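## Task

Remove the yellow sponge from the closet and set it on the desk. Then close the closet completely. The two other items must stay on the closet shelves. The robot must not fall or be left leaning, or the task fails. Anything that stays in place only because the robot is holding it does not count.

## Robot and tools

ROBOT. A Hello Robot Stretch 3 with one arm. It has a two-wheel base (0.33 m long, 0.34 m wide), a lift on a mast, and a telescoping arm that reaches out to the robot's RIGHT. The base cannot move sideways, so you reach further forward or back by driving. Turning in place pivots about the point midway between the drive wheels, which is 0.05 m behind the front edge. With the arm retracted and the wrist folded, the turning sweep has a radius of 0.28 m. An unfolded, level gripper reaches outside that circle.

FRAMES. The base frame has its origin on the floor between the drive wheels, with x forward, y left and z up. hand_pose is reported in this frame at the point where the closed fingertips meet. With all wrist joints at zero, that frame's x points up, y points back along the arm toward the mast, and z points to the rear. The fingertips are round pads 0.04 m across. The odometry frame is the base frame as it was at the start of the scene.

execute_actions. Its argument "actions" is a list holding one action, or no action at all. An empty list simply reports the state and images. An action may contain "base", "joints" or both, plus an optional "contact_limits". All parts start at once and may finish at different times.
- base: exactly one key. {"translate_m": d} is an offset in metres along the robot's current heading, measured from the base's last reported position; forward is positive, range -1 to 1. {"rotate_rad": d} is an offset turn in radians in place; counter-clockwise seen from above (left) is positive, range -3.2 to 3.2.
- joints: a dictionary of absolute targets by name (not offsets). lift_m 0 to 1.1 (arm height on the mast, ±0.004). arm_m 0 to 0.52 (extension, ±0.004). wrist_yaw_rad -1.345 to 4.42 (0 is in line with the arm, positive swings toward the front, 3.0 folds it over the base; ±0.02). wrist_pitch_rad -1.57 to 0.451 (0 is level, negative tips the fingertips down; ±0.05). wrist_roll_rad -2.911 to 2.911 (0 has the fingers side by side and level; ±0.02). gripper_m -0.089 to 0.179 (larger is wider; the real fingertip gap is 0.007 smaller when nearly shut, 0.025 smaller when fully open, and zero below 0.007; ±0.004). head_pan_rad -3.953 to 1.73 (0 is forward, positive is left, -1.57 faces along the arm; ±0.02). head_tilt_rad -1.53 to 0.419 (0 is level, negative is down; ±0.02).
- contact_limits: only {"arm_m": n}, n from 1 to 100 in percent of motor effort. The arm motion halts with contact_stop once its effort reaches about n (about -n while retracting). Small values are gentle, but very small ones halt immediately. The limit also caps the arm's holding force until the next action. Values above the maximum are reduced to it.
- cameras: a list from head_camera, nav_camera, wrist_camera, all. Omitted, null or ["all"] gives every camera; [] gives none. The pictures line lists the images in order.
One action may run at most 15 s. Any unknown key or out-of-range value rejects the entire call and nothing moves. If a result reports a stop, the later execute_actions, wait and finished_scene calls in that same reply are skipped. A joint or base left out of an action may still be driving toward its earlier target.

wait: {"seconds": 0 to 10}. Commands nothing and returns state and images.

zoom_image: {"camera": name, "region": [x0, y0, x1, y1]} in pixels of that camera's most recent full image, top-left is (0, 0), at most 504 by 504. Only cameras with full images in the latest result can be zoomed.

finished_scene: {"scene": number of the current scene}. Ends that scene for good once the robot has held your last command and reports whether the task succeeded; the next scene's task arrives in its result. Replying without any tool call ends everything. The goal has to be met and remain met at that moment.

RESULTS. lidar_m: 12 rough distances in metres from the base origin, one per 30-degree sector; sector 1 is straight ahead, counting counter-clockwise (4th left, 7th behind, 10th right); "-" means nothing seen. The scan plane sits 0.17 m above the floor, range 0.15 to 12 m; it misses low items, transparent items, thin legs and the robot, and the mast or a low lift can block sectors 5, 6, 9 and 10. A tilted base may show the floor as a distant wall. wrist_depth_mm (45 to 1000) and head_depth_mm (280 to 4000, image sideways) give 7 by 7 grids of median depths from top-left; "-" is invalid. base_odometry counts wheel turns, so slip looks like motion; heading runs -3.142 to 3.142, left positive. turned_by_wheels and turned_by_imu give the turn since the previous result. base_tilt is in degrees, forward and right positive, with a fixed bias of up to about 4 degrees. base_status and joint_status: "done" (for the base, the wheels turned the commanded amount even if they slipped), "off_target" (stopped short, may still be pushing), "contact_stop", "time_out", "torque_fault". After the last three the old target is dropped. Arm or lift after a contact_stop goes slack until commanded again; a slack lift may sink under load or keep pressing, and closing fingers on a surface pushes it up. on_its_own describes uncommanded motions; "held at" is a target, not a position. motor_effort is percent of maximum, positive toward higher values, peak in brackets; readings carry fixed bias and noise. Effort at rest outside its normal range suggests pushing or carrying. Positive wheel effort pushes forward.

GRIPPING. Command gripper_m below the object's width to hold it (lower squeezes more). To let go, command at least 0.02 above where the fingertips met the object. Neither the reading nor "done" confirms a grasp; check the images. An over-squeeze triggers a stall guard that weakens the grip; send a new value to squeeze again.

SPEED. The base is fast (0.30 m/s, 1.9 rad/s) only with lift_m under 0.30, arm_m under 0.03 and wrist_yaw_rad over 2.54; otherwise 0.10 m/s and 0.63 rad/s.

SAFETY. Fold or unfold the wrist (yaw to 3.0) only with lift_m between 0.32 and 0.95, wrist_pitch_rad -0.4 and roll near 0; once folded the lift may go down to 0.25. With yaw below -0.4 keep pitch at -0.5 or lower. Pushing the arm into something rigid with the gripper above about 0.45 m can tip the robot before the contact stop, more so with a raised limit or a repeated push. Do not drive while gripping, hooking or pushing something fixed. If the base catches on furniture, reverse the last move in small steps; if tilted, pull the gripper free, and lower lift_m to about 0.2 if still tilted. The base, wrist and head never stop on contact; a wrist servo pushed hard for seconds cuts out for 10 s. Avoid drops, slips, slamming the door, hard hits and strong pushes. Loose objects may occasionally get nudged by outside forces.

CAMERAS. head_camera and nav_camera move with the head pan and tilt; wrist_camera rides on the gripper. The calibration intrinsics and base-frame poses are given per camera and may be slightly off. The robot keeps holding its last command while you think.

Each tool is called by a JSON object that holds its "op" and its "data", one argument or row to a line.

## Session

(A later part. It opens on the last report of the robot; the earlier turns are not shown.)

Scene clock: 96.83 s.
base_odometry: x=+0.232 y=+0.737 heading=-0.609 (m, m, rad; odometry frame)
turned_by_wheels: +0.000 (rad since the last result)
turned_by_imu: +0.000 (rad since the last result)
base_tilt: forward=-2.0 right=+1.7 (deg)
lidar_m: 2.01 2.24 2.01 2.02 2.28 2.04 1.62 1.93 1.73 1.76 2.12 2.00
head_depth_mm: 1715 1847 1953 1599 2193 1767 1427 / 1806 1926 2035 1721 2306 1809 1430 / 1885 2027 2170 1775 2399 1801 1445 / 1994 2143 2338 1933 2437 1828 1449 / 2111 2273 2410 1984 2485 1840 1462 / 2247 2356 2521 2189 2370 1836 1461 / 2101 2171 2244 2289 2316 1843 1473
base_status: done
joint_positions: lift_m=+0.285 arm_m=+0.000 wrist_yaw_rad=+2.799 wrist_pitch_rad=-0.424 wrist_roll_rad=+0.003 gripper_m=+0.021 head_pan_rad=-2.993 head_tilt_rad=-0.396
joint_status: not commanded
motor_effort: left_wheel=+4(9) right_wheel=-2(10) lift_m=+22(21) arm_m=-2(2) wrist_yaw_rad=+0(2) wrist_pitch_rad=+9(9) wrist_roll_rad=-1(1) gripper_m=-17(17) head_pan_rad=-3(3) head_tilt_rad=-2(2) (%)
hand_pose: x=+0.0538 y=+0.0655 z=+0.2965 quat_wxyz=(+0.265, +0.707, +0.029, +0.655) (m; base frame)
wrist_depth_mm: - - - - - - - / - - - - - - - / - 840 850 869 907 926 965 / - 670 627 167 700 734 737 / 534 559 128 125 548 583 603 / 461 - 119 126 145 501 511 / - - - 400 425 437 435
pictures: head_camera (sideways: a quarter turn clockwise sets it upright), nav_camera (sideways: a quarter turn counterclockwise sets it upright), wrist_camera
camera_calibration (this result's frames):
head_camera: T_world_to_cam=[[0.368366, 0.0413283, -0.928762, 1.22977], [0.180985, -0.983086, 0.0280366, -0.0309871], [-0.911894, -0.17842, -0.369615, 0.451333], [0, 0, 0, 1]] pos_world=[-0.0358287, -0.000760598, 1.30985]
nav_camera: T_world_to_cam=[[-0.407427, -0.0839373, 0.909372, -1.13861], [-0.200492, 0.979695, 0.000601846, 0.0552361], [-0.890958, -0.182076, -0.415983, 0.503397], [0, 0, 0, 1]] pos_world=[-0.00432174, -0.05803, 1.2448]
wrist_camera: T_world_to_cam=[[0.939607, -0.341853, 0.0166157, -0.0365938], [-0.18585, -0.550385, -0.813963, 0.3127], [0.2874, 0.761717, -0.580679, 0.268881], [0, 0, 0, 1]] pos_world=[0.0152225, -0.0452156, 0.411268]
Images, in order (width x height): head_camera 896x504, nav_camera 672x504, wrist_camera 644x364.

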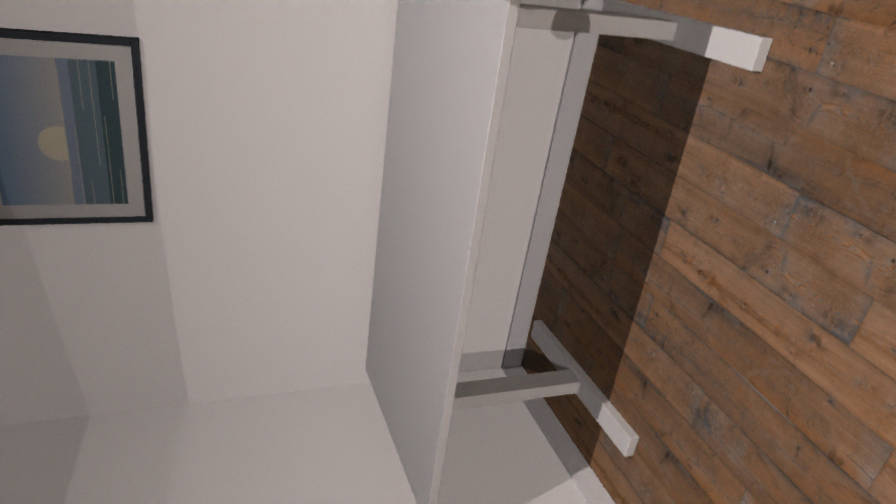

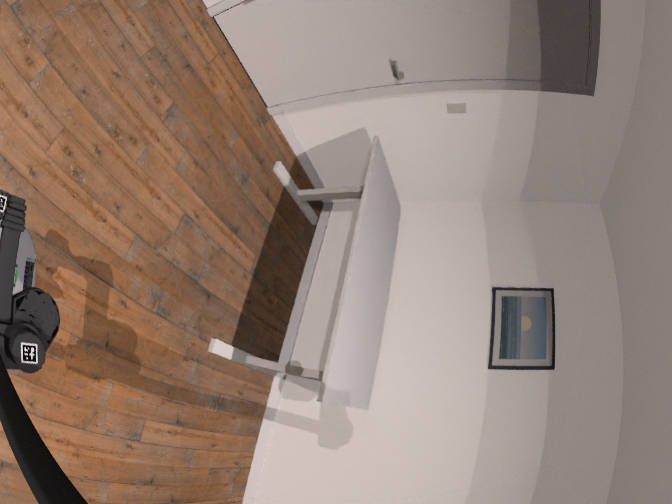

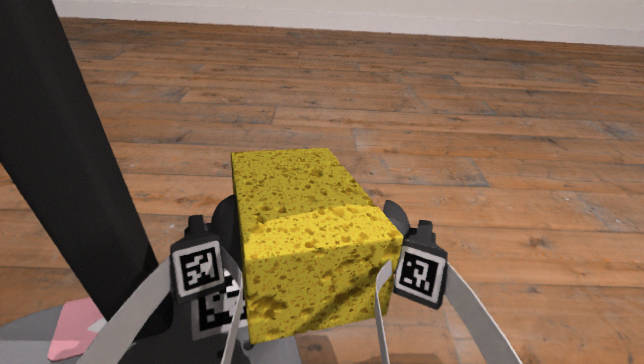

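{"op": "execute_actions", "data": {
  "actions": [
    {"base":{"translate_m":-0.76}}
  ],
  "cameras": []
}}

{"op": "execute_actions", "data": {
  "actions": [
    {"base":{"rotate_rad":-1.55},"joints":{"lift_m":0.72,"head_pan_rad":-1.5,"head_tilt_rad":-0.6}}
  ],
  "cameras": []
}}

{"op": "execute_actions", "data": {
  "actions": [
    {"joints":{"wrist_yaw_rad":0}}
  ],
  "cameras": []
}}

{"op": "execute_actions", "data": {
  "actions": [
    {"joints":{"wrist_pitch_rad":-0.25,"arm_m":0.42},"contact_limits":{"arm_m":15}}
  ]
}}

Scene clock: 101.53 s.
base_odometry: x=-0.391 y=+1.171 heading=-0.609 (m, m, rad; odometry frame)
turned_by_wheels: +0.000 (rad since the last result)
turned_by_imu: +0.001 (rad since the last result)
base_tilt: forward=-1.9 right=+1.8 (deg)
lidar_m: 2.73 2.51 2.27 2.27 1.47 0.88 1.33 1.47 1.48 1.48 1.82 2.70
head_depth_mm: 1085 1171 1243 1320 1053 797 698 / 1137 1231 1310 1385 1071 803 1325 / 1202 1289 1385 1458 1080 805 1407 / 1258 1373 1461 1546 1093 815 1460 / 1352 1462 1561 1623 1093 880 1461 / 1427 1543 1666 1691 1107 931 1465 / 1525 1637 1801 1714 1118 1668 1479
base_status: done
joint_positions: lift_m=+0.285 arm_m=+0.000 wrist_yaw_rad=+2.799 wrist_pitch_rad=-0.424 wrist_roll_rad=+0.003 gripper_m=+0.021 head_pan_rad=-2.993 head_tilt_rad=-0.396
joint_status: not commanded
motor_effort: left_wheel=+3(8) right_wheel=-2(9) lift_m=+21(21) arm_m=-2(2) wrist_yaw_rad=+1(1) wrist_pitch_rad=+9(9) wrist_roll_rad=-1(1) gripper_m=-17(17) head_pan_rad=-3(3) head_tilt_rad=-1(2) (%)
hand_pose: x=+0.0538 y=+0.0655 z=+0.2965 quat_wxyz=(+0.265, +0.707, +0.029, +0.655) (m; base frame)
wrist_depth_mm: - - - - - - - / - - - - - - - / - 849 851 893 916 945 955 / - 673 625 167 727 715 745 / 534 576 128 125 546 584 608 / 455 - 119 126 144 507 511 / - - - 403 422 435 439
pictures: none
No camera images: the call's "cameras" was empty. Leave "cameras" out to get every camera's image.

Scene clock: 106.33 s.
base_odometry: x=-0.391 y=+1.171 heading=-2.159 (m, m, rad; odometry frame)
turned_by_wheels: -1.550 (rad since the last result)
turned_by_imu: -1.572 (rad since the last result)
base_tilt: forward=-2.0 right=+1.7 (deg)
lidar_m: 1.49 1.84 2.70 2.74 2.50 2.26 2.27 1.46 0.88 1.33 1.48 1.48
head_depth_mm: 1077 1172 1279 1055 811 1238 1218 / 1123 1231 1329 1070 816 1439 1254 / 1170 1284 1380 1080 819 1497 1256 / 1214 1342 1445 1087 857 1501 1273 / 1276 1404 1505 1095 894 1520 1268 / 1330 1485 1571 1107 939 1531 1278 / 1397 1570 1644 1119 1739 1539 1289
base_status: done
joint_positions: lift_m=+0.720 arm_m=+0.000 wrist_yaw_rad=+2.799 wrist_pitch_rad=-0.424 wrist_roll_rad=+0.003 gripper_m=+0.021 head_pan_rad=-1.507 head_tilt_rad=-0.593
joint_status: all done
motor_effort: left_wheel=+4(11) right_wheel=-2(8) lift_m=+30(34) arm_m=-2(3) wrist_yaw_rad=+1(0) wrist_pitch_rad=+9(9) wrist_roll_rad=-1(1) gripper_m=-17(17) head_pan_rad=+2(29) head_tilt_rad=-1(16) (%)
hand_pose: x=+0.0538 y=+0.0655 z=+0.7312 quat_wxyz=(+0.265, +0.707, +0.029, +0.655) (m; base frame)
wrist_depth_mm: - - - - - - - / - - - - - - - / - - - - - - - / - - - 166 - - - / - - 128 125 - - - / 949 - 145 126 144 - - / 832 - 841 835 879 897 902
pictures: none
No camera images: the call's "cameras" was empty. Leave "cameras" out to get every camera's image.

Scene clock: 108.73 s.
base_odometry: x=-0.391 y=+1.171 heading=-2.159 (m, m, rad; odometry frame)
turned_by_wheels: +0.000 (rad since the last result)
turned_by_imu: +0.001 (rad since the last result)
base_tilt: forward=-2.0 right=+1.8 (deg)
lidar_m: 1.48 1.83 2.70 2.73 2.51 2.27 2.28 1.47 0.88 1.33 1.47 1.47
head_depth_mm: 1077 1173 1276 1056 813 1236 1215 / 1123 1227 1334 1062 817 1443 1226 / 1166 1283 1383 1077 820 1487 549 / 1219 1346 1445 1091 851 1514 1241 / 1269 1404 1510 1098 896 1517 1271 / 1331 1486 1586 1105 936 1525 1273 / 1402 1565 1646 1118 1743 1546 1285
base_status: not commanded
joint_positions: lift_m=+0.720 arm_m=+0.000 wrist_yaw_rad=+0.002 wrist_pitch_rad=-0.424 wrist_roll_rad=+0.002 gripper_m=+0.021 head_pan_rad=-1.507 head_tilt_rad=-0.593
joint_status: all done
motor_effort: left_wheel=+3(3) right_wheel=-2(2) lift_m=+30(30) arm_m=-3(3) wrist_yaw_rad=-1(1) wrist_pitch_rad=+9(9) wrist_roll_rad=-1(1) gripper_m=-17(17) head_pan_rad=+2(2) head_tilt_rad=-3(3) (%)
hand_pose: x=-0.0212 y=-0.3688 z=+0.7312 quat_wxyz=(+0.691, +0.149, -0.692, -0.149) (m; base frame)
wrist_depth_mm: 524 548 580 608 653 700 813 / - 406 372 377 397 410 435 / - - - - 320 300 301 / - - - 166 - - - / - - 128 125 790 - - / 960 971 145 126 144 - - / 831 856 839 825 854 895 906
pictures: none
No camera images: the call's "cameras" was empty. Leave "cameras" out to get every camera's image.

Scene clock: 113.03 s.
base_odometry: x=-0.391 y=+1.171 heading=-2.159 (m, m, rad; odometry frame)
turned_by_wheels: +0.000 (rad since the last result)
turned_by_imu: +0.001 (rad since the last result)
base_tilt: forward=-2.0 right=+1.9 (deg)
lidar_m: 1.48 1.84 2.70 2.74 2.51 2.26 2.28 1.46 0.88 1.33 1.47 1.48
head_depth_mm: 1078 1169 1282 1056 835 - 1184 / 1122 1227 1332 1118 762 1458 1254 / 1161 1291 1386 1124 781 1490 1259 / 1218 1347 1446 1087 853 1518 1259 / 1282 1410 1508 1095 895 1532 1266 / 1341 1479 1578 1108 938 1527 1272 / 1398 1563 1651 1121 1729 1533 1281
base_status: not commanded
joint_positions: lift_m=+0.720 arm_m=+0.420 wrist_yaw_rad=+0.000 wrist_pitch_rad=-0.276 wrist_roll_rad=+0.002 gripper_m=+0.021 head_pan_rad=-1.507 head_tilt_rad=-0.593
joint_status: all done
motor_effort: left_wheel=+4(3) right_wheel=-2(3) lift_m=+30(30) arm_m=+3(4) wrist_yaw_rad=+0(1) wrist_pitch_rad=+10(11) wrist_roll_rad=-1(1) gripper_m=-17(17) head_pan_rad=+2(2) head_tilt_rad=-3(3) (%)
contact_limits: arm_m 15 (drawing in: default 24, maximum 40; extending or still: default 34, maximum 55)
hand_pose: x=-0.0215 y=-0.8047 z=+0.7654 quat_wxyz=(+0.700, +0.098, -0.701, -0.098) (m; base frame)
wrist_depth_mm: 929 806 737 671 603 548 517 / 621 667 704 677 638 584 538 / 390 400 411 427 446 469 489 / 278 287 260 166 309 319 332 / 218 223 128 125 218 243 246 / 180 181 145 126 144 196 199 / 152 154 153 150 160 164 166
pictures: head_camera (sideways: a quarter turn clockwise sets it upright), nav_camera (sideways: a quarter turn counterclockwise sets it upright), wrist_camera
camera_calibration (this result's frames):
head_camera: T_world_to_cam=[[-0.0211695, 0.544822, -0.838284, 1.11413], [0.995263, 0.0910618, 0.0340497, -0.0437746], [0.0948867, -0.833592, -0.544169, 0.672325], [0, 0, 0, 1]] pos_world=[0.00335804, -0.0425706, 1.30131]
nav_camera: T_world_to_cam=[[0.0600242, -0.582692, 0.810473, -1.01249], [-0.993201, -0.115998, -0.0098399, 0.0736644], [0.0997468, -0.804372, -0.585693, 0.718169], [0, 0, 0, 1]] pos_world=[0.0623023, -0.0037496, 1.24195]
wrist_camera: T_world_to_cam=[[-0.999836, 0.0084579, 0.0160162, -0.0303638], [-0.0104234, 0.454479, -0.890696, 1.0726], [-0.0148125, -0.890717, -0.454316, -0.20729], [0, 0, 0, 1]] pos_world=[-0.0222492, -0.671853, 0.86167]
Images, in order (width x height): head_camera 896x504, nav_camera 672x504, wrist_camera 644x364.

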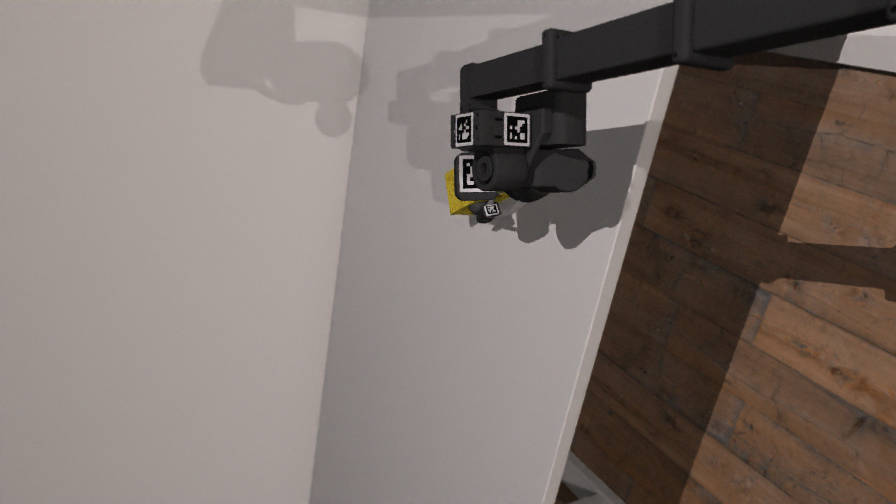

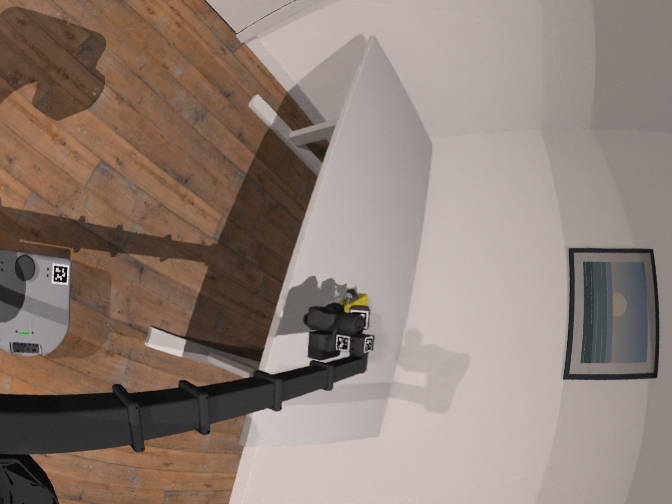

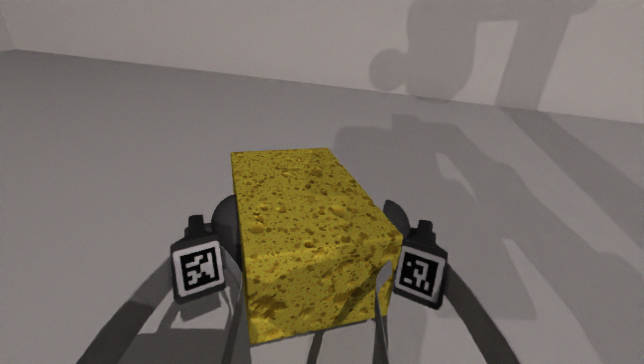

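{"op": "execute_actions", "data": {
  "actions": [
    {"joints":{"lift_m":0.701}}
  ],
  "cameras": []
}}

{"op": "execute_actions", "data": {
  "actions": [
    {"joints":{"gripper_m":0.13}}
  ],
  "cameras": ["wrist_camera"]
}}

{"op": "execute_actions", "data": {
  "actions": [
    {"joints":{"arm_m":0,"lift_m":0.71}}
  ],
  "cameras": ["head_camera"]
}}

Scene clock: 114.33 s.
base_odometry: x=-0.391 y=+1.171 heading=-2.159 (m, m, rad; odometry frame)
turned_by_wheels: +0.000 (rad since the last result)
turned_by_imu: +0.000 (rad since the last result)
base_tilt: forward=-2.0 right=+1.8 (deg)
lidar_m: 1.49 1.83 2.70 2.74 2.50 2.27 2.28 1.46 0.88 1.33 1.47 1.48
head_depth_mm: 1079 1174 1274 1057 837 - 1192 / 1119 1225 1330 1115 765 1452 1251 / 1169 1277 1381 1122 771 1496 1259 / 1218 1343 1445 1087 853 1504 1269 / 1277 1407 1503 1091 894 1512 1269 / 1330 1477 1573 1104 936 1530 1282 / 1395 1561 1654 1124 1722 1534 1289
base_status: not commanded
joint_positions: lift_m=+0.701 arm_m=+0.420 wrist_yaw_rad=+0.000 wrist_pitch_rad=-0.275 wrist_roll_rad=+0.002 gripper_m=+0.021 head_pan_rad=-1.507 head_tilt_rad=-0.593
joint_status: all done
motor_effort: left_wheel=+3(3) right_wheel=-2(3) lift_m=+21(28) arm_m=+3(3) wrist_yaw_rad=+0(0) wrist_pitch_rad=+10(10) wrist_roll_rad=-1(1) gripper_m=-16(17) head_pan_rad=+2(2) head_tilt_rad=-2(3) (%)
hand_pose: x=-0.0215 y=-0.8048 z=+0.7471 quat_wxyz=(+0.700, +0.097, -0.701, -0.097) (m; base frame)
wrist_depth_mm: 930 820 736 660 604 553 512 / 550 575 610 648 618 581 533 / 338 350 363 372 391 406 428 / 244 247 228 165 268 279 286 / 191 194 124 125 190 211 215 / 156 159 149 127 145 171 173 / 135 135 132 135 140 143 144
pictures: none
No camera images: the call's "cameras" was empty. Leave "cameras" out to get every camera's image.

Scene clock: 115.93 s.
base_odometry: x=-0.391 y=+1.171 heading=-2.159 (m, m, rad; odometry frame)
turned_by_wheels: +0.000 (rad since the last result)
turned_by_imu: +0.000 (rad since the last result)
base_tilt: forward=-2.0 right=+1.7 (deg)
lidar_m: 1.48 1.84 2.70 2.73 2.51 2.26 2.28 1.46 0.88 1.33 1.48 1.48
head_depth_mm: 1077 1175 1276 1055 835 - 1187 / 1125 1225 1335 1112 760 1443 1257 / 1164 1280 1381 1125 772 1498 1261 / 1215 1343 1456 1092 853 1504 1263 / 1272 1404 1499 1101 894 1516 1280 / 1330 1476 1574 1109 935 1524 1283 / 1396 1564 1646 1115 1735 1542 1290
base_status: not commanded
joint_positions: lift_m=+0.701 arm_m=+0.420 wrist_yaw_rad=+0.000 wrist_pitch_rad=-0.275 wrist_roll_rad=+0.002 gripper_m=+0.130 head_pan_rad=-1.507 head_tilt_rad=-0.593
joint_status: all done
motor_effort: left_wheel=+3(3) right_wheel=-2(3) lift_m=+21(22) arm_m=+3(3) wrist_yaw_rad=+0(0) wrist_pitch_rad=+10(10) wrist_roll_rad=-1(1) gripper_m=+0(81) head_pan_rad=+2(2) head_tilt_rad=-2(2) (%)
hand_pose: x=-0.0215 y=-0.8048 z=+0.7471 quat_wxyz=(+0.700, +0.097, -0.701, -0.097) (m; base frame)
wrist_depth_mm: 906 804 743 668 606 554 510 / 549 570 609 653 612 583 539 / 340 346 361 376 387 409 426 / 243 250 228 169 270 278 287 / 192 202 180 129 193 219 216 / 162 - 156 128 156 174 173 / - 134 133 135 140 142 145
pictures: wrist_camera
camera_calibration (this result's frames):
wrist_camera: T_world_to_cam=[[-0.999836, 0.00847135, 0.0160091, -0.030053], [-0.0104227, 0.453772, -0.891057, 1.05597], [-0.0148129, -0.891077, -0.45361, -0.216518], [0, 0, 0, 1]] pos_world=[-0.0222493, -0.671851, 0.843197]
Images, in order (width x height): wrist_camera 644x364.

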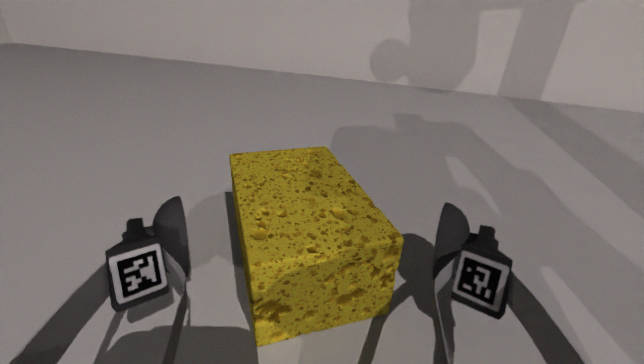

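Scene clock: 120.20 s.
base_odometry: x=-0.391 y=+1.171 heading=-2.159 (m, m, rad; odometry frame)
turned_by_wheels: +0.000 (rad since the last result)
turned_by_imu: +0.001 (rad since the last result)
base_tilt: forward=-1.9 right=+1.8 (deg)
lidar_m: 1.49 1.84 2.70 2.74 2.50 2.27 2.28 1.46 0.88 1.33 1.48 1.48
head_depth_mm: 1086 1176 1274 1058 811 1235 1221 / 1123 1223 1334 1064 816 1449 1254 / 1165 1280 1381 1081 820 1491 1294 / 1218 1339 1448 1087 856 1519 1247 / 1274 1402 1507 1100 894 1518 1270 / 1333 1475 1589 1111 937 1533 1281 / 1394 1564 1661 1115 1721 1527 1283
base_status: not commanded
joint_positions: lift_m=+0.710 arm_m=+0.000 wrist_yaw_rad=+0.000 wrist_pitch_rad=-0.274 wrist_roll_rad=+0.002 gripper_m=+0.130 head_pan_rad=-1.507 head_tilt_rad=-0.593
joint_status: all done
motor_effort: left_wheel=+3(3) right_wheel=-3(3) lift_m=+30(34) arm_m=-3(2) wrist_yaw_rad=+0(0) wrist_pitch_rad=+10(10) wrist_roll_rad=-1(1) gripper_m=+0(0) head_pan_rad=+2(2) head_tilt_rad=-2(2) (%)
hand_pose: x=-0.0215 y=-0.3853 z=+0.7559 quat_wxyz=(+0.700, +0.097, -0.701, -0.097) (m; base frame)
wrist_depth_mm: - - - - 968 866 813 / 603 634 667 566 775 838 867 / - 440 393 412 431 441 870 / - - - - 329 306 309 / - - - - - - - / - - - - - - - / 927 918 934 948 900 993 992
pictures: head_camera (sideways: a quarter turn clockwise sets it upright)
camera_calibration (this result's frames):
head_camera: T_world_to_cam=[[-0.0211912, 0.544821, -0.838284, 1.11413], [0.995259, 0.0911015, 0.0340497, -0.0437746], [0.0949199, -0.833589, -0.544169, 0.672325], [0, 0, 0, 1]] pos_world=[0.00335974, -0.0425707, 1.30131]
Images, in order (width x height): head_camera 896x504.

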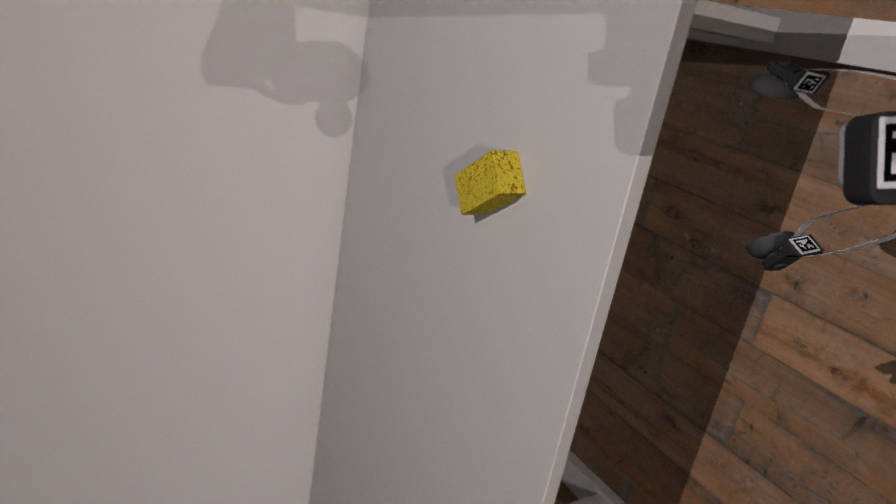

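{"op": "execute_actions", "data": {
  "actions": [
    {"base":{"rotate_rad":1.43},"joints":{"lift_m":0.9,"wrist_pitch_rad":0,"wrist_roll_rad":1.57,"gripper_m":0,"head_pan_rad":-1.57,"head_tilt_rad":-0.3}}
  ],
  "cameras": []
}}

{"op": "execute_actions", "data": {
  "actions": [
    {"base":{"translate_m":1.0}}
  ],
  "cameras": []
}}

{"op": "execute_actions", "data": {
  "actions": [
    {"base":{"translate_m":1.0}}
  ],
  "cameras": []
}}

{"op": "execute_actions", "data": {
  "actions": [
    {"base":{"rotate_rad":1.36},"joints":{"arm_m":0.1}}
  ]
}}

Scene clock: 123.80 s.
base_odometry: x=-0.391 y=+1.171 heading=-0.729 (m, m, rad; odometry frame)
turned_by_wheels: +1.430 (rad since the last result)
turned_by_imu: +1.454 (rad since the last result)
base_tilt: forward=-2.0 right=+1.8 (deg)
lidar_m: 2.72 2.70 2.27 2.27 1.58 1.32 0.89 1.47 1.48 1.48 1.69 2.71
head_depth_mm: 1239 1294 1347 1428 1506 1587 1545 / 1261 1325 1393 1465 1544 1644 1556 / 1286 1353 1421 1497 1591 1681 1558 / 1321 1387 1461 1548 1636 1743 1576 / 1351 1416 1497 1599 1696 1816 1574 / 1400 1495 1574 1666 1785 1895 1588 / 1447 1528 1622 1710 1833 1922 1608
base_status: done
joint_positions: lift_m=+0.900 arm_m=+0.000 wrist_yaw_rad=+0.000 wrist_pitch_rad=-0.026 wrist_roll_rad=+1.569 gripper_m=+0.000 head_pan_rad=-1.563 head_tilt_rad=-0.310
joint_status: all done
motor_effort: left_wheel=-2(7) right_wheel=+4(8) lift_m=+30(28) arm_m=-3(3) wrist_yaw_rad=+0(0) wrist_pitch_rad=+10(10) wrist_roll_rad=+1(1) gripper_m=-3(80) head_pan_rad=-3(9) head_tilt_rad=+4(21) (%)
hand_pose: x=-0.0213 y=-0.4007 z=+1.0075 quat_wxyz=(+0.001, +0.000, -1.000, -0.013) (m; base frame)
wrist_depth_mm: - - - - - - - / - - - - - - - / - - - - - - - / - - - - - - - / - - - - - - - / - - - - - - - / - - - - - - -
pictures: none
No camera images: the call's "cameras" was empty. Leave "cameras" out to get every camera's image.

Scene clock: 134.97 s.
base_odometry: x=+0.355 y=+0.505 heading=-0.729 (m, m, rad; odometry frame)
turned_by_wheels: +0.000 (rad since the last result)
turned_by_imu: +0.003 (rad since the last result)
base_tilt: forward=-2.0 right=+1.8 (deg)
lidar_m: 1.74 1.94 2.05 2.05 2.31 2.30 1.88 2.02 1.72 1.71 1.93 1.74
head_depth_mm: 1432 1503 1580 1662 1755 1833 1551 / 1468 1535 1619 1703 1809 1846 1558 / 1495 1565 1662 1751 1864 1947 1574 / 1535 1608 1703 1780 1908 1984 1571 / 1563 1663 1755 1845 1977 2012 1575 / 1612 1697 1790 1899 2046 2065 1590 / 1660 1750 1845 1969 2116 2065 1583
base_status: done
joint_positions: lift_m=+0.900 arm_m=+0.000 wrist_yaw_rad=+0.000 wrist_pitch_rad=-0.026 wrist_roll_rad=+1.569 gripper_m=+0.000 head_pan_rad=-1.563 head_tilt_rad=-0.310
joint_status: not commanded
motor_effort: left_wheel=-2(4) right_wheel=+4(9) lift_m=+30(30) arm_m=-3(3) wrist_yaw_rad=+1(0) wrist_pitch_rad=+10(10) wrist_roll_rad=+1(1) gripper_m=-2(2) head_pan_rad=-3(3) head_tilt_rad=+3(4) (%)
hand_pose: x=-0.0213 y=-0.4007 z=+1.0075 quat_wxyz=(+0.001, +0.000, -1.000, -0.013) (m; base frame)
wrist_depth_mm: - - - - - - - / - - - - - - - / - - - - - - - / - - - - - - - / - - - - - - - / - - - - - - - / - - - - - - -
pictures: none
No camera images: the call's "cameras" was empty. Leave "cameras" out to get every camera's image.

Scene clock: 146.13 s.
base_odometry: x=+1.100 y=-0.161 heading=-0.729 (m, m, rad; odometry frame)
turned_by_wheels: +0.000 (rad since the last result)
turned_by_imu: +0.003 (rad since the last result)
base_tilt: forward=-2.0 right=+1.8 (deg)
lidar_m: 0.76 0.92 1.84 1.84 2.07 3.30 2.88 2.30 1.93 1.93 0.90 0.76
head_depth_mm: 1618 1686 1774 1885 1994 2003 1561 / 1648 1732 1811 1902 2045 2005 1546 / 1699 1765 1865 1961 2105 2094 1564 / 1749 1823 1914 2045 2162 2035 1558 / 1772 1880 1984 2105 2209 2043 1578 / 1820 1912 2040 2167 2290 2051 1593 / 1876 1994 2091 2241 2389 2079 1605
base_status: done
joint_positions: lift_m=+0.900 arm_m=+0.000 wrist_yaw_rad=+0.000 wrist_pitch_rad=-0.026 wrist_roll_rad=+1.569 gripper_m=+0.000 head_pan_rad=-1.563 head_tilt_rad=-0.310
joint_status: not commanded
motor_effort: left_wheel=-2(4) right_wheel=+3(8) lift_m=+30(30) arm_m=-3(3) wrist_yaw_rad=+1(1) wrist_pitch_rad=+10(10) wrist_roll_rad=+1(0) gripper_m=-2(2) head_pan_rad=-3(3) head_tilt_rad=+3(4) (%)
hand_pose: x=-0.0213 y=-0.4007 z=+1.0075 quat_wxyz=(+0.001, +0.000, -1.000, -0.013) (m; base frame)
wrist_depth_mm: - - - - - - - / - - - - - - - / - - - - - - - / - - - - - - - / - - - - - - - / - - - - - - - / - - - - - - -
pictures: none
No camera images: the call's "cameras" was empty. Leave "cameras" out to get every camera's image.

Scene clock: 149.27 s.
base_odometry: x=+1.100 y=-0.161 heading=+0.630 (m, m, rad; odometry frame)
turned_by_wheels: +1.360 (rad since the last result)
turned_by_imu: +1.382 (rad since the last result)
base_tilt: forward=-2.0 right=+1.9 (deg)
lidar_m: 1.84 1.91 2.64 3.28 2.68 2.00 1.93 1.04 0.79 0.76 0.92 1.90
head_depth_mm: 629 661 695 732 776 814 - / 631 663 697 736 779 822 - / 635 665 700 737 787 833 - / 641 678 717 1077 1229 1294 1570 / 1283 1357 1429 1471 1394 1411 1581 / 1300 1359 1436 1470 1422 1398 1592 / 1297 1370 1428 1476 1434 1426 1546
base_status: done
joint_positions: lift_m=+0.900 arm_m=+0.100 wrist_yaw_rad=+0.000 wrist_pitch_rad=-0.026 wrist_roll_rad=+1.569 gripper_m=+0.000 head_pan_rad=-1.563 head_tilt_rad=-0.310
joint_status: all done
motor_effort: left_wheel=-2(7) right_wheel=+3(9) lift_m=+30(30) arm_m=+2(3) wrist_yaw_rad=+0(0) wrist_pitch_rad=+10(10) wrist_roll_rad=+1(1) gripper_m=-2(2) head_pan_rad=-3(3) head_tilt_rad=+4(5) (%)
hand_pose: x=-0.0213 y=-0.5003 z=+1.0075 quat_wxyz=(+0.001, +0.000, -1.000, -0.013) (m; base frame)
wrist_depth_mm: 368 373 380 384 392 398 405 / 379 384 389 393 405 410 416 / 392 399 405 411 416 425 439 / 406 414 419 430 435 444 447 / - - - - - 987 - / - - - - - 998 - / 973 - - - - - -
pictures: head_camera (sideways: a quarter turn clockwise sets it upright), nav_camera (sideways: a quarter turn counterclockwise sets it upright), wrist_camera
camera_calibration (this result's frames):
head_camera: T_world_to_cam=[[0.0114293, 0.288936, -0.95728, 1.26918], [0.998742, 0.0434536, 0.0250399, -0.0320771], [0.0488322, -0.956362, -0.288076, 0.339356], [0, 0, 0, 1]] pos_world=[0.0009594, -0.0407723, 1.31353]
nav_camera: T_world_to_cam=[[0.0252846, -0.3351, 0.941843, -1.18363], [-0.998143, -0.0606964, 0.00520078, 0.0541141], [0.0554237, -0.940225, -0.336012, 0.393554], [0, 0, 0, 1]] pos_world=[0.0621291, -0.0233211, 1.24675]
wrist_camera: T_world_to_cam=[[-0.0170893, 0.0391783, -0.999086, 1.02235], [0.980958, 0.194004, -0.00917154, 0.152557], [0.193467, -0.980218, -0.0417476, -0.282152], [0, 0, 0, 1]] pos_world=[-0.0775936, -0.346221, 1.01104]
Images, in order (width x height): head_camera 896x504, nav_camera 672x504, wrist_camera 644x364.

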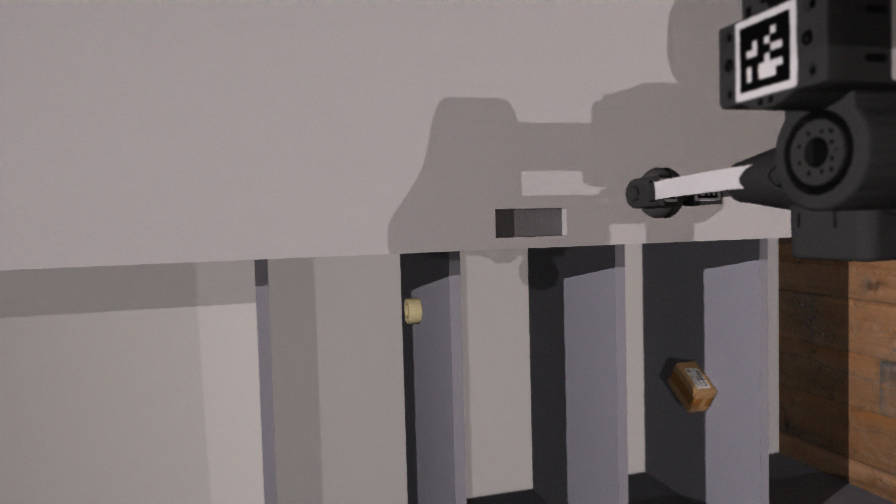

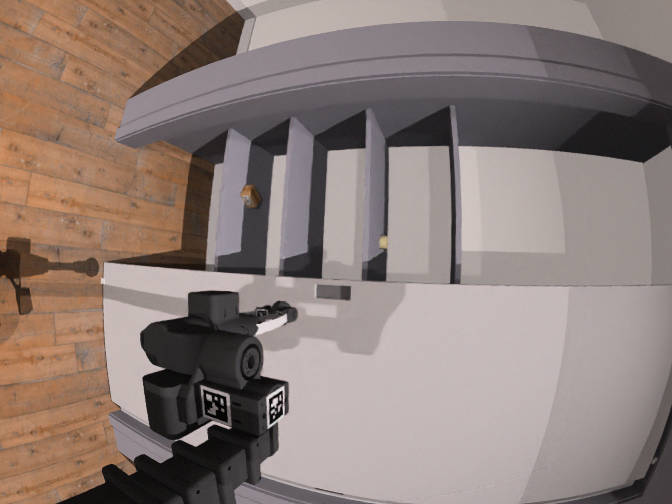

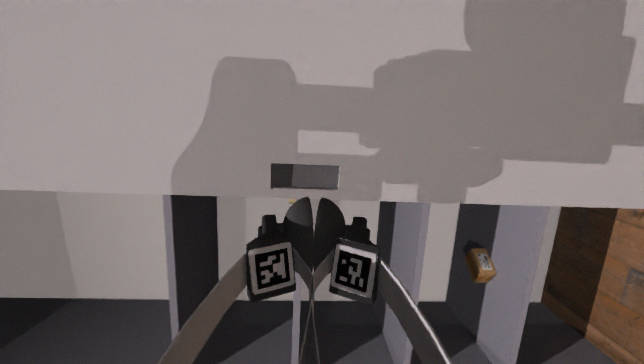

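{"op": "execute_actions", "data": {
  "actions": [
    {"base":{"translate_m":0.019},"joints":{"arm_m":0.39},"contact_limits":{"arm_m":12}}
  ],
  "cameras": ["wrist_camera"]
}}

Scene clock: 152.83 s.
base_odometry: x=+1.115 y=-0.150 heading=+0.630 (m, m, rad; odometry frame)
turned_by_wheels: +0.000 (rad since the last result)
turned_by_imu: -0.001 (rad since the last result)
base_tilt: forward=-2.0 right=+1.8 (deg)
lidar_m: 1.82 1.89 2.61 2.88 2.71 2.01 1.95 1.04 0.79 0.76 0.91 1.88
head_depth_mm: 632 663 696 734 764 835 881 / 631 666 700 736 - 839 885 / 635 667 704 741 - 842 890 / 1271 1326 1394 1346 1384 1345 1536 / 1293 1348 1434 1463 1405 1407 1579 / 1296 1358 1425 1482 1407 1395 1604 / 1296 1354 1443 1456 1448 1430 1519
base_status: done
joint_positions: lift_m=+0.900 arm_m=+0.351 wrist_yaw_rad=+0.006 wrist_pitch_rad=-0.027 wrist_roll_rad=+1.570 gripper_m=+0.000 head_pan_rad=-1.563 head_tilt_rad=-0.309
joint_status: arm_m contact_stop (moved +0.251 of +0.290)
on_its_own: arm_m is slack since a contact_stop, until your next command for it (your +0.390 is given up)
motor_effort: left_wheel=+1(4) right_wheel=-1(8) lift_m=+29(30) arm_m=+0(11) wrist_yaw_rad=-4(5) wrist_pitch_rad=+10(13) wrist_roll_rad=+0(0) gripper_m=-2(2) head_pan_rad=-3(3) head_tilt_rad=+4(4) (%)
contact_limits: arm_m 12 (drawing in: default 24, maximum 40; extending or still: default 34, maximum 55)
hand_pose: x=-0.0197 y=-0.7514 z=+1.0073 quat_wxyz=(+0.001, +0.003, -1.000, -0.014) (m; base frame)
wrist_depth_mm: 144 146 149 151 154 157 160 / 149 151 154 156 160 162 166 / 155 156 159 162 165 168 172 / 160 162 165 168 172 175 178 / 166 168 173 - 180 182 186 / 926 517 892 - 604 559 595 / 967 658 - 988 913 869 666
pictures: wrist_camera
camera_calibration (this result's frames):
wrist_camera: T_world_to_cam=[[-0.0165488, 0.0400586, -0.99906, 1.03266], [0.979716, 0.200222, -0.00820018, 0.203351], [0.199705, -0.978931, -0.0425595, -0.526728], [0, 0, 0, 1]] pos_world=[-0.0769469, -0.597713, 1.01094]
Images, in order (width x height): wrist_camera 644x364.

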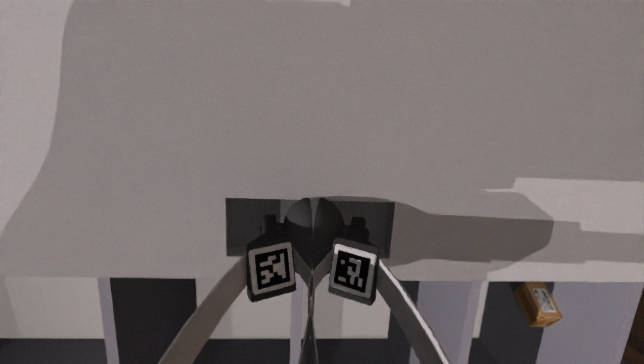

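Closed is at front lidar ≈1.31 (0.51 m).

{"op": "execute_actions", "data": {
  "actions": [
    {"base":{"translate_m":0.25},"joints":{"arm_m":0.35},"contact_limits":{"arm_m":15}}
  ],
  "cameras": ["wrist_camera","head_camera"]
}}

Scene clock: 156.80 s.
base_odometry: x=+1.317 y=-0.003 heading=+0.630 (m, m, rad; odometry frame)
turned_by_wheels: +0.000 (rad since the last result)
turned_by_imu: +0.001 (rad since the last result)
base_tilt: forward=-2.0 right=+1.8 (deg)
lidar_m: 1.57 1.63 2.25 2.93 3.06 2.28 2.20 1.14 0.79 0.76 0.79 1.63
head_depth_mm: 633 664 696 734 767 841 883 / 635 666 701 737 - 838 885 / 637 667 703 743 - 845 889 / 1270 1330 1404 1346 1384 1349 1575 / 1293 1358 1425 1471 1395 1408 1587 / 1280 1346 1410 1304 1283 1300 996 / 1049 770 757 750 781 820 881
base_status: done
joint_positions: lift_m=+0.900 arm_m=+0.350 wrist_yaw_rad=-0.001 wrist_pitch_rad=-0.025 wrist_roll_rad=+1.570 gripper_m=+0.000 head_pan_rad=-1.563 head_tilt_rad=-0.309
joint_status: all done
motor_effort: left_wheel=-1(15) right_wheel=+2(35) lift_m=+29(29) arm_m=+1(3) wrist_yaw_rad=+1(32) wrist_pitch_rad=+10(10) wrist_roll_rad=+0(0) gripper_m=-2(2) head_pan_rad=-3(3) head_tilt_rad=+2(3) (%)
contact_limits: arm_m 15 (drawing in: default 24, maximum 40; extending or still: default 34, maximum 55)
hand_pose: x=-0.0217 y=-0.7505 z=+1.0077 quat_wxyz=(+0.001, -0.001, -1.000, -0.013) (m; base frame)
wrist_depth_mm: 147 149 151 154 156 159 162 / 151 153 157 159 162 165 168 / 156 159 161 164 167 170 174 / 162 164 168 170 174 177 181 / 168 171 176 - 181 184 187 / 753 549 743 776 615 558 594 / 624 609 646 639 657 689 642
pictures: head_camera (sideways: a quarter turn clockwise sets it upright), wrist_camera
camera_calibration (this result's frames):
head_camera: T_world_to_cam=[[0.0114508, 0.288041, -0.95755, 1.26953], [0.998744, 0.0434263, 0.0250065, -0.0320335], [0.0487857, -0.956633, -0.287181, 0.338191], [0, 0, 0, 1]] pos_world=[0.000957247, -0.0407612, 1.31357]
wrist_camera: T_world_to_cam=[[-0.0162436, 0.0385864, -0.999123, 1.03197], [0.981238, 0.192611, -0.00851409, 0.199747], [0.192114, -0.980516, -0.0409911, -0.528346], [0, 0, 0, 1]] pos_world=[-0.0777343, -0.596345, 1.01111]
Images, in order (width x height): head_camera 896x504, wrist_camera 644x364.

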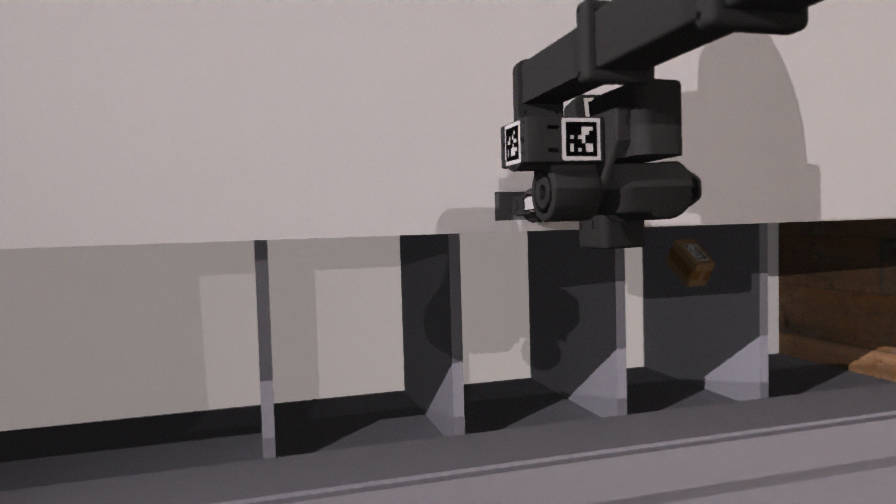

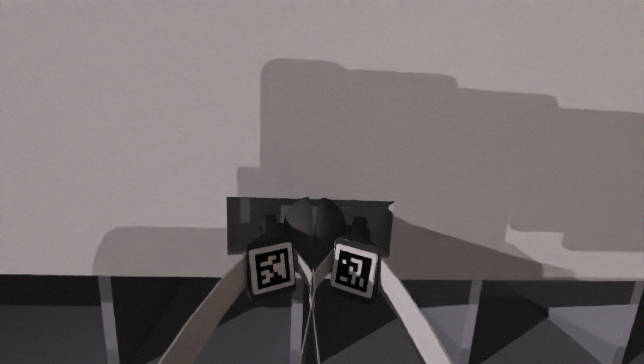

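{"op": "execute_actions", "data": {
  "actions": [
    {"base":{"translate_m":0.255},"joints":{"arm_m":0.353},"contact_limits":{"arm_m":15}}
  ],
  "cameras": ["wrist_camera","head_camera"]
}}

Scene clock: 160.53 s.
base_odometry: x=+1.524 y=+0.147 heading=+0.630 (m, m, rad; odometry frame)
turned_by_wheels: +0.000 (rad since the last result)
turned_by_imu: -0.007 (rad since the last result)
base_tilt: forward=-2.0 right=+1.8 (deg)
lidar_m: 1.31 1.36 1.86 3.27 2.99 2.54 2.44 1.14 0.79 0.73 0.77 1.36
head_depth_mm: 633 666 700 741 770 844 889 / 636 670 703 744 - 842 894 / 639 669 704 743 - 846 894 / 636 662 695 732 762 821 868 / 617 653 687 725 775 823 876 / 628 660 695 731 784 839 1447 / 632 1328 1427 1521 1605 1700 1600
base_status: done
joint_positions: lift_m=+0.900 arm_m=+0.353 wrist_yaw_rad=-0.004 wrist_pitch_rad=-0.025 wrist_roll_rad=+1.570 gripper_m=+0.000 head_pan_rad=-1.563 head_tilt_rad=-0.309
joint_status: all done
motor_effort: left_wheel=-2(14) right_wheel=+5(31) lift_m=+29(30) arm_m=+4(6) wrist_yaw_rad=+3(29) wrist_pitch_rad=+10(10) wrist_roll_rad=+0(0) gripper_m=-2(2) head_pan_rad=-4(3) head_tilt_rad=+3(4) (%)
contact_limits: arm_m 15 (drawing in: default 24, maximum 40; extending or still: default 34, maximum 55)
hand_pose: x=-0.0223 y=-0.7532 z=+1.0077 quat_wxyz=(+0.001, -0.002, -1.000, -0.013) (m; base frame)
wrist_depth_mm: 146 149 151 154 157 160 162 / 151 154 156 158 161 164 168 / 156 158 161 164 167 170 174 / 162 164 167 170 173 177 180 / 167 169 174 - 181 182 187 / 173 177 180 187 187 194 198 / 157 159 163 165 169 172 176
pictures: head_camera (sideways: a quarter turn clockwise sets it upright), wrist_camera
camera_calibration (this result's frames):
head_camera: T_world_to_cam=[[0.0114508, 0.288041, -0.95755, 1.26953], [0.998744, 0.0434262, 0.0250065, -0.0320335], [0.0487856, -0.956633, -0.287181, 0.338191], [0, 0, 0, 1]] pos_world=[0.000957242, -0.0407612, 1.31357]
wrist_camera: T_world_to_cam=[[-0.0161532, 0.0386246, -0.999123, 1.03209], [0.98169, 0.190295, -0.0085148, 0.199127], [0.1898, -0.980967, -0.0409913, -0.531276], [0, 0, 0, 1]] pos_world=[-0.0779735, -0.598922, 1.01111]
Images, in order (width x height): head_camera 896x504, wrist_camera 644x364.

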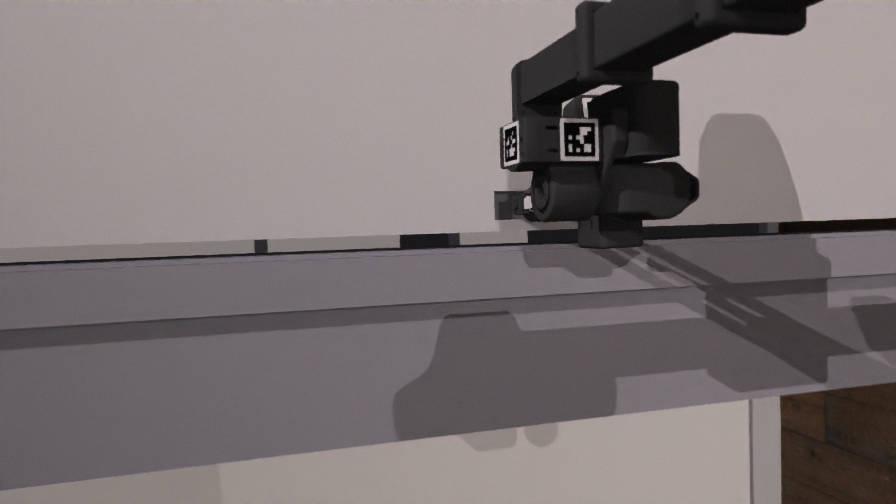

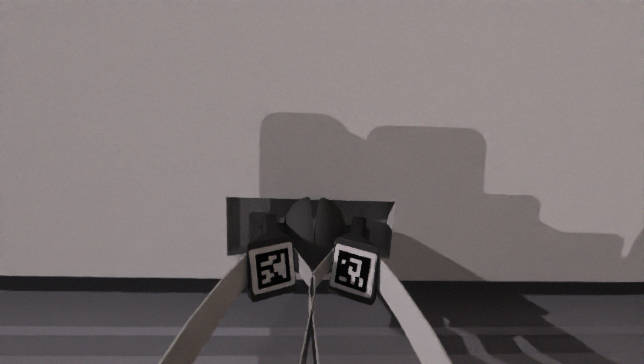

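{"op": "execute_actions", "data": {
  "actions": [
    {"base":{"translate_m":0.026}}
  ],
  "cameras": ["wrist_camera","head_camera"]
}}

{"op": "execute_actions", "data": {
  "actions": [
    {"joints":{"arm_m":0.27,"wrist_yaw_rad":0,"head_pan_rad":-2.45,"head_tilt_rad":0}}
  ]
}}

Scene clock: 162.37 s.
base_odometry: x=+1.545 y=+0.163 heading=+0.629 (m, m, rad; odometry frame)
turned_by_wheels: -0.001 (rad since the last result)
turned_by_imu: -0.001 (rad since the last result)
base_tilt: forward=-2.0 right=+1.8 (deg)
lidar_m: 1.29 1.34 1.82 3.27 2.99 2.57 2.48 1.14 0.79 0.73 0.77 1.33
head_depth_mm: 635 666 699 740 771 843 889 / 635 666 703 745 - 843 891 / 638 668 705 743 - 848 897 / 621 652 684 722 764 807 867 / 623 657 690 729 773 823 879 / 627 659 693 738 795 1673 1548 / 1279 1364 1445 1516 1602 1713 1597
base_status: done
joint_positions: lift_m=+0.900 arm_m=+0.353 wrist_yaw_rad=-0.028 wrist_pitch_rad=-0.025 wrist_roll_rad=+1.570 gripper_m=+0.000 head_pan_rad=-1.563 head_tilt_rad=-0.309
joint_status: not commanded
on_its_own: right_wheel is at rest, and its effort (+19) is outside its rest range (-18 to +18); wrist_yaw_rad is at rest, and its effort (+20) is outside its rest range (-12 to +12)
motor_effort: left_wheel=-11(17) right_wheel=+19(28) lift_m=+29(29) arm_m=+4(4) wrist_yaw_rad=+20(28) wrist_pitch_rad=+10(10) wrist_roll_rad=+0(0) gripper_m=-3(2) head_pan_rad=-3(3) head_tilt_rad=+4(4) (%)
hand_pose: x=-0.0285 y=-0.7531 z=+1.0077 quat_wxyz=(+0.001, -0.014, -1.000, -0.013) (m; base frame)
wrist_depth_mm: 149 151 154 157 159 163 165 / 154 155 158 161 164 167 170 / 158 159 163 166 169 173 175 / 161 164 168 171 174 178 181 / 166 169 174 - 181 184 188 / 161 164 167 163 179 182 188 / 144 145 149 152 155 159 162
pictures: head_camera (sideways: a quarter turn clockwise sets it upright), wrist_camera
camera_calibration (this result's frames):
head_camera: T_world_to_cam=[[0.0114508, 0.28804, -0.95755, 1.26953], [0.998744, 0.0434263, 0.0250064, -0.0320335], [0.0487857, -0.956633, -0.287181, 0.338191], [0, 0, 0, 1]] pos_world=[0.000957247, -0.0407612, 1.31357]
wrist_camera: T_world_to_cam=[[-0.0152073, 0.0390075, -0.999123, 1.03231], [0.986042, 0.166281, -0.00851629, 0.187271], [0.165803, -0.985307, -0.0409917, -0.533949], [0, 0, 0, 1]] pos_world=[-0.0804287, -0.597511, 1.01111]
Images, in order (width x height): head_camera 896x504, wrist_camera 644x364.

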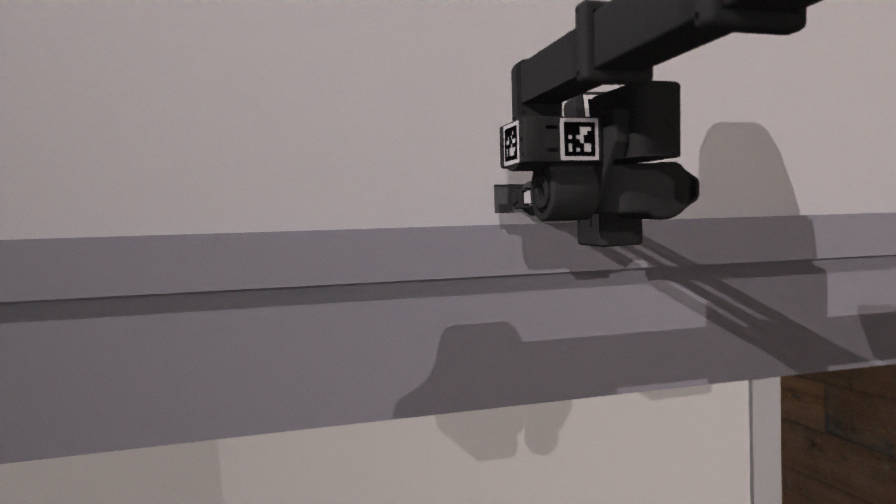

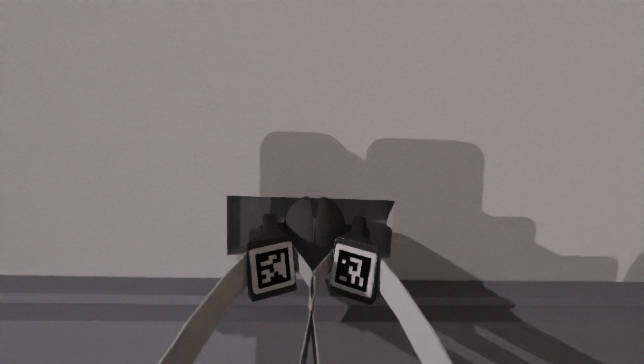

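Scene clock: 164.20 s.
base_odometry: x=+1.545 y=+0.163 heading=+0.630 (m, m, rad; odometry frame)
turned_by_wheels: +0.001 (rad since the last result)
turned_by_imu: +0.001 (rad since the last result)
base_tilt: forward=-2.0 right=+1.8 (deg)
lidar_m: 1.28 1.33 1.83 3.27 3.00 2.56 2.48 1.15 0.79 0.73 0.77 1.33
head_depth_mm: 1878 2517 2567 2569 2553 2584 2304 / 1502 1476 1466 1435 1427 1404 1364 / 1314 1363 1361 1343 1338 1316 1300 / 1189 1206 1190 1177 1166 1156 1144 / 1079 1070 1064 1048 1040 1027 1023 / 914 906 901 890 882 876 870 / 831 821 815 809 800 797 792
base_status: not commanded
joint_positions: lift_m=+0.900 arm_m=+0.270 wrist_yaw_rad=-0.044 wrist_pitch_rad=-0.025 wrist_roll_rad=+1.570 gripper_m=+0.000 head_pan_rad=-2.443 head_tilt_rad=-0.014
joint_status: wrist_yaw_rad off_target (ended at -0.044, target +0.000); the others done
on_its_own: wrist_yaw_rad is held at -0.045, not at your +0.000, by its stall guard, which is not easing now
motor_effort: left_wheel=+0(11) right_wheel=+2(19) lift_m=+29(29) arm_m=-2(2) wrist_yaw_rad=+0(20) wrist_pitch_rad=+10(10) wrist_roll_rad=+0(0) gripper_m=-2(2) head_pan_rad=-3(28) head_tilt_rad=+4(22) (%)
hand_pose: x=-0.0327 y=-0.6705 z=+1.0077 quat_wxyz=(+0.001, -0.022, -1.000, -0.013) (m; base frame)
wrist_depth_mm: 224 225 229 234 237 243 247 / 228 232 237 240 244 249 255 / 234 238 243 246 251 256 261 / 239 244 250 266 258 262 268 / 238 245 251 - 263 267 273 / 223 225 229 236 241 245 249 / 243 247 254 257 263 268 273
pictures: head_camera (sideways: a quarter turn clockwise sets it upright), nav_camera (sideways: a quarter turn counterclockwise sets it upright), wrist_camera
camera_calibration (this result's frames):
head_camera: T_world_to_cam=[[0.00641674, -0.012433, -0.999902, 1.32508], [0.674431, -0.738214, 0.0135072, -0.0150919], [-0.73831, -0.674452, 0.00364825, -0.0355806], [0, 0, 0, 1]] pos_world=[-0.0245938, -0.0186638, 1.32528]
nav_camera: T_world_to_cam=[[-0.0204911, -0.0468774, 0.99869, -1.25774], [-0.680005, 0.732922, 0.0204502, 0.0323154], [-0.732921, -0.678695, -0.0468952, 0.0220386], [0, 0, 0, 1]] pos_world=[0.0123547, -0.0676867, 1.25646]
wrist_camera: T_world_to_cam=[[-0.01457, 0.0392491, -0.999123, 1.0292], [0.988612, 0.150248, -0.00851445, 0.16696], [0.149782, -0.987869, -0.0409912, -0.454131], [0, 0, 0, 1]] pos_world=[-0.0820428, -0.514103, 1.01111]
Images, in order (width x height): head_camera 896x504, nav_camera 672x504, wrist_camera 644x364.

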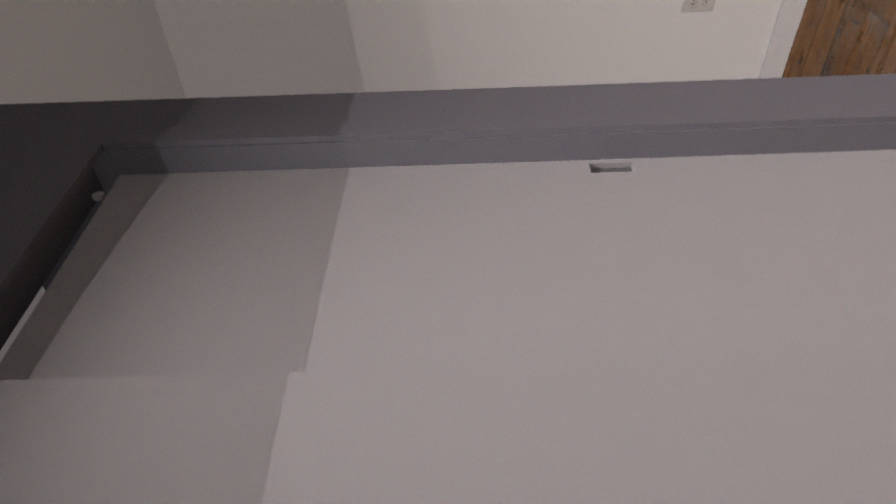

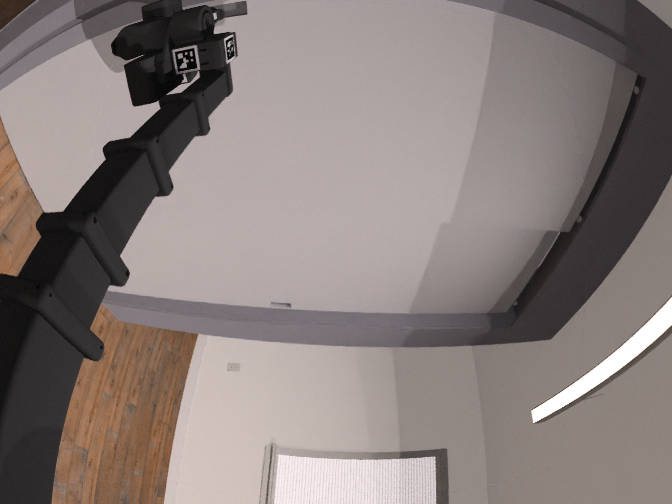

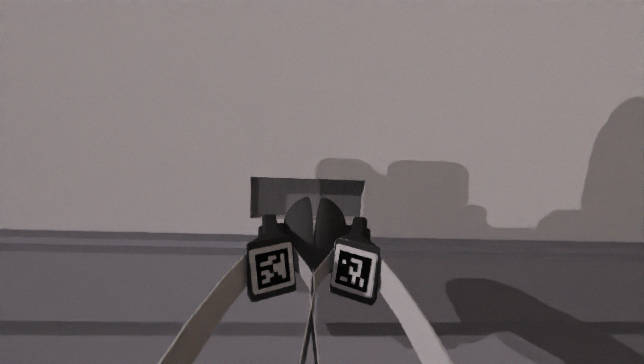

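{"op": "finished_scene", "data": {
  "scene": 2
}}

The scene is finished: the task was done.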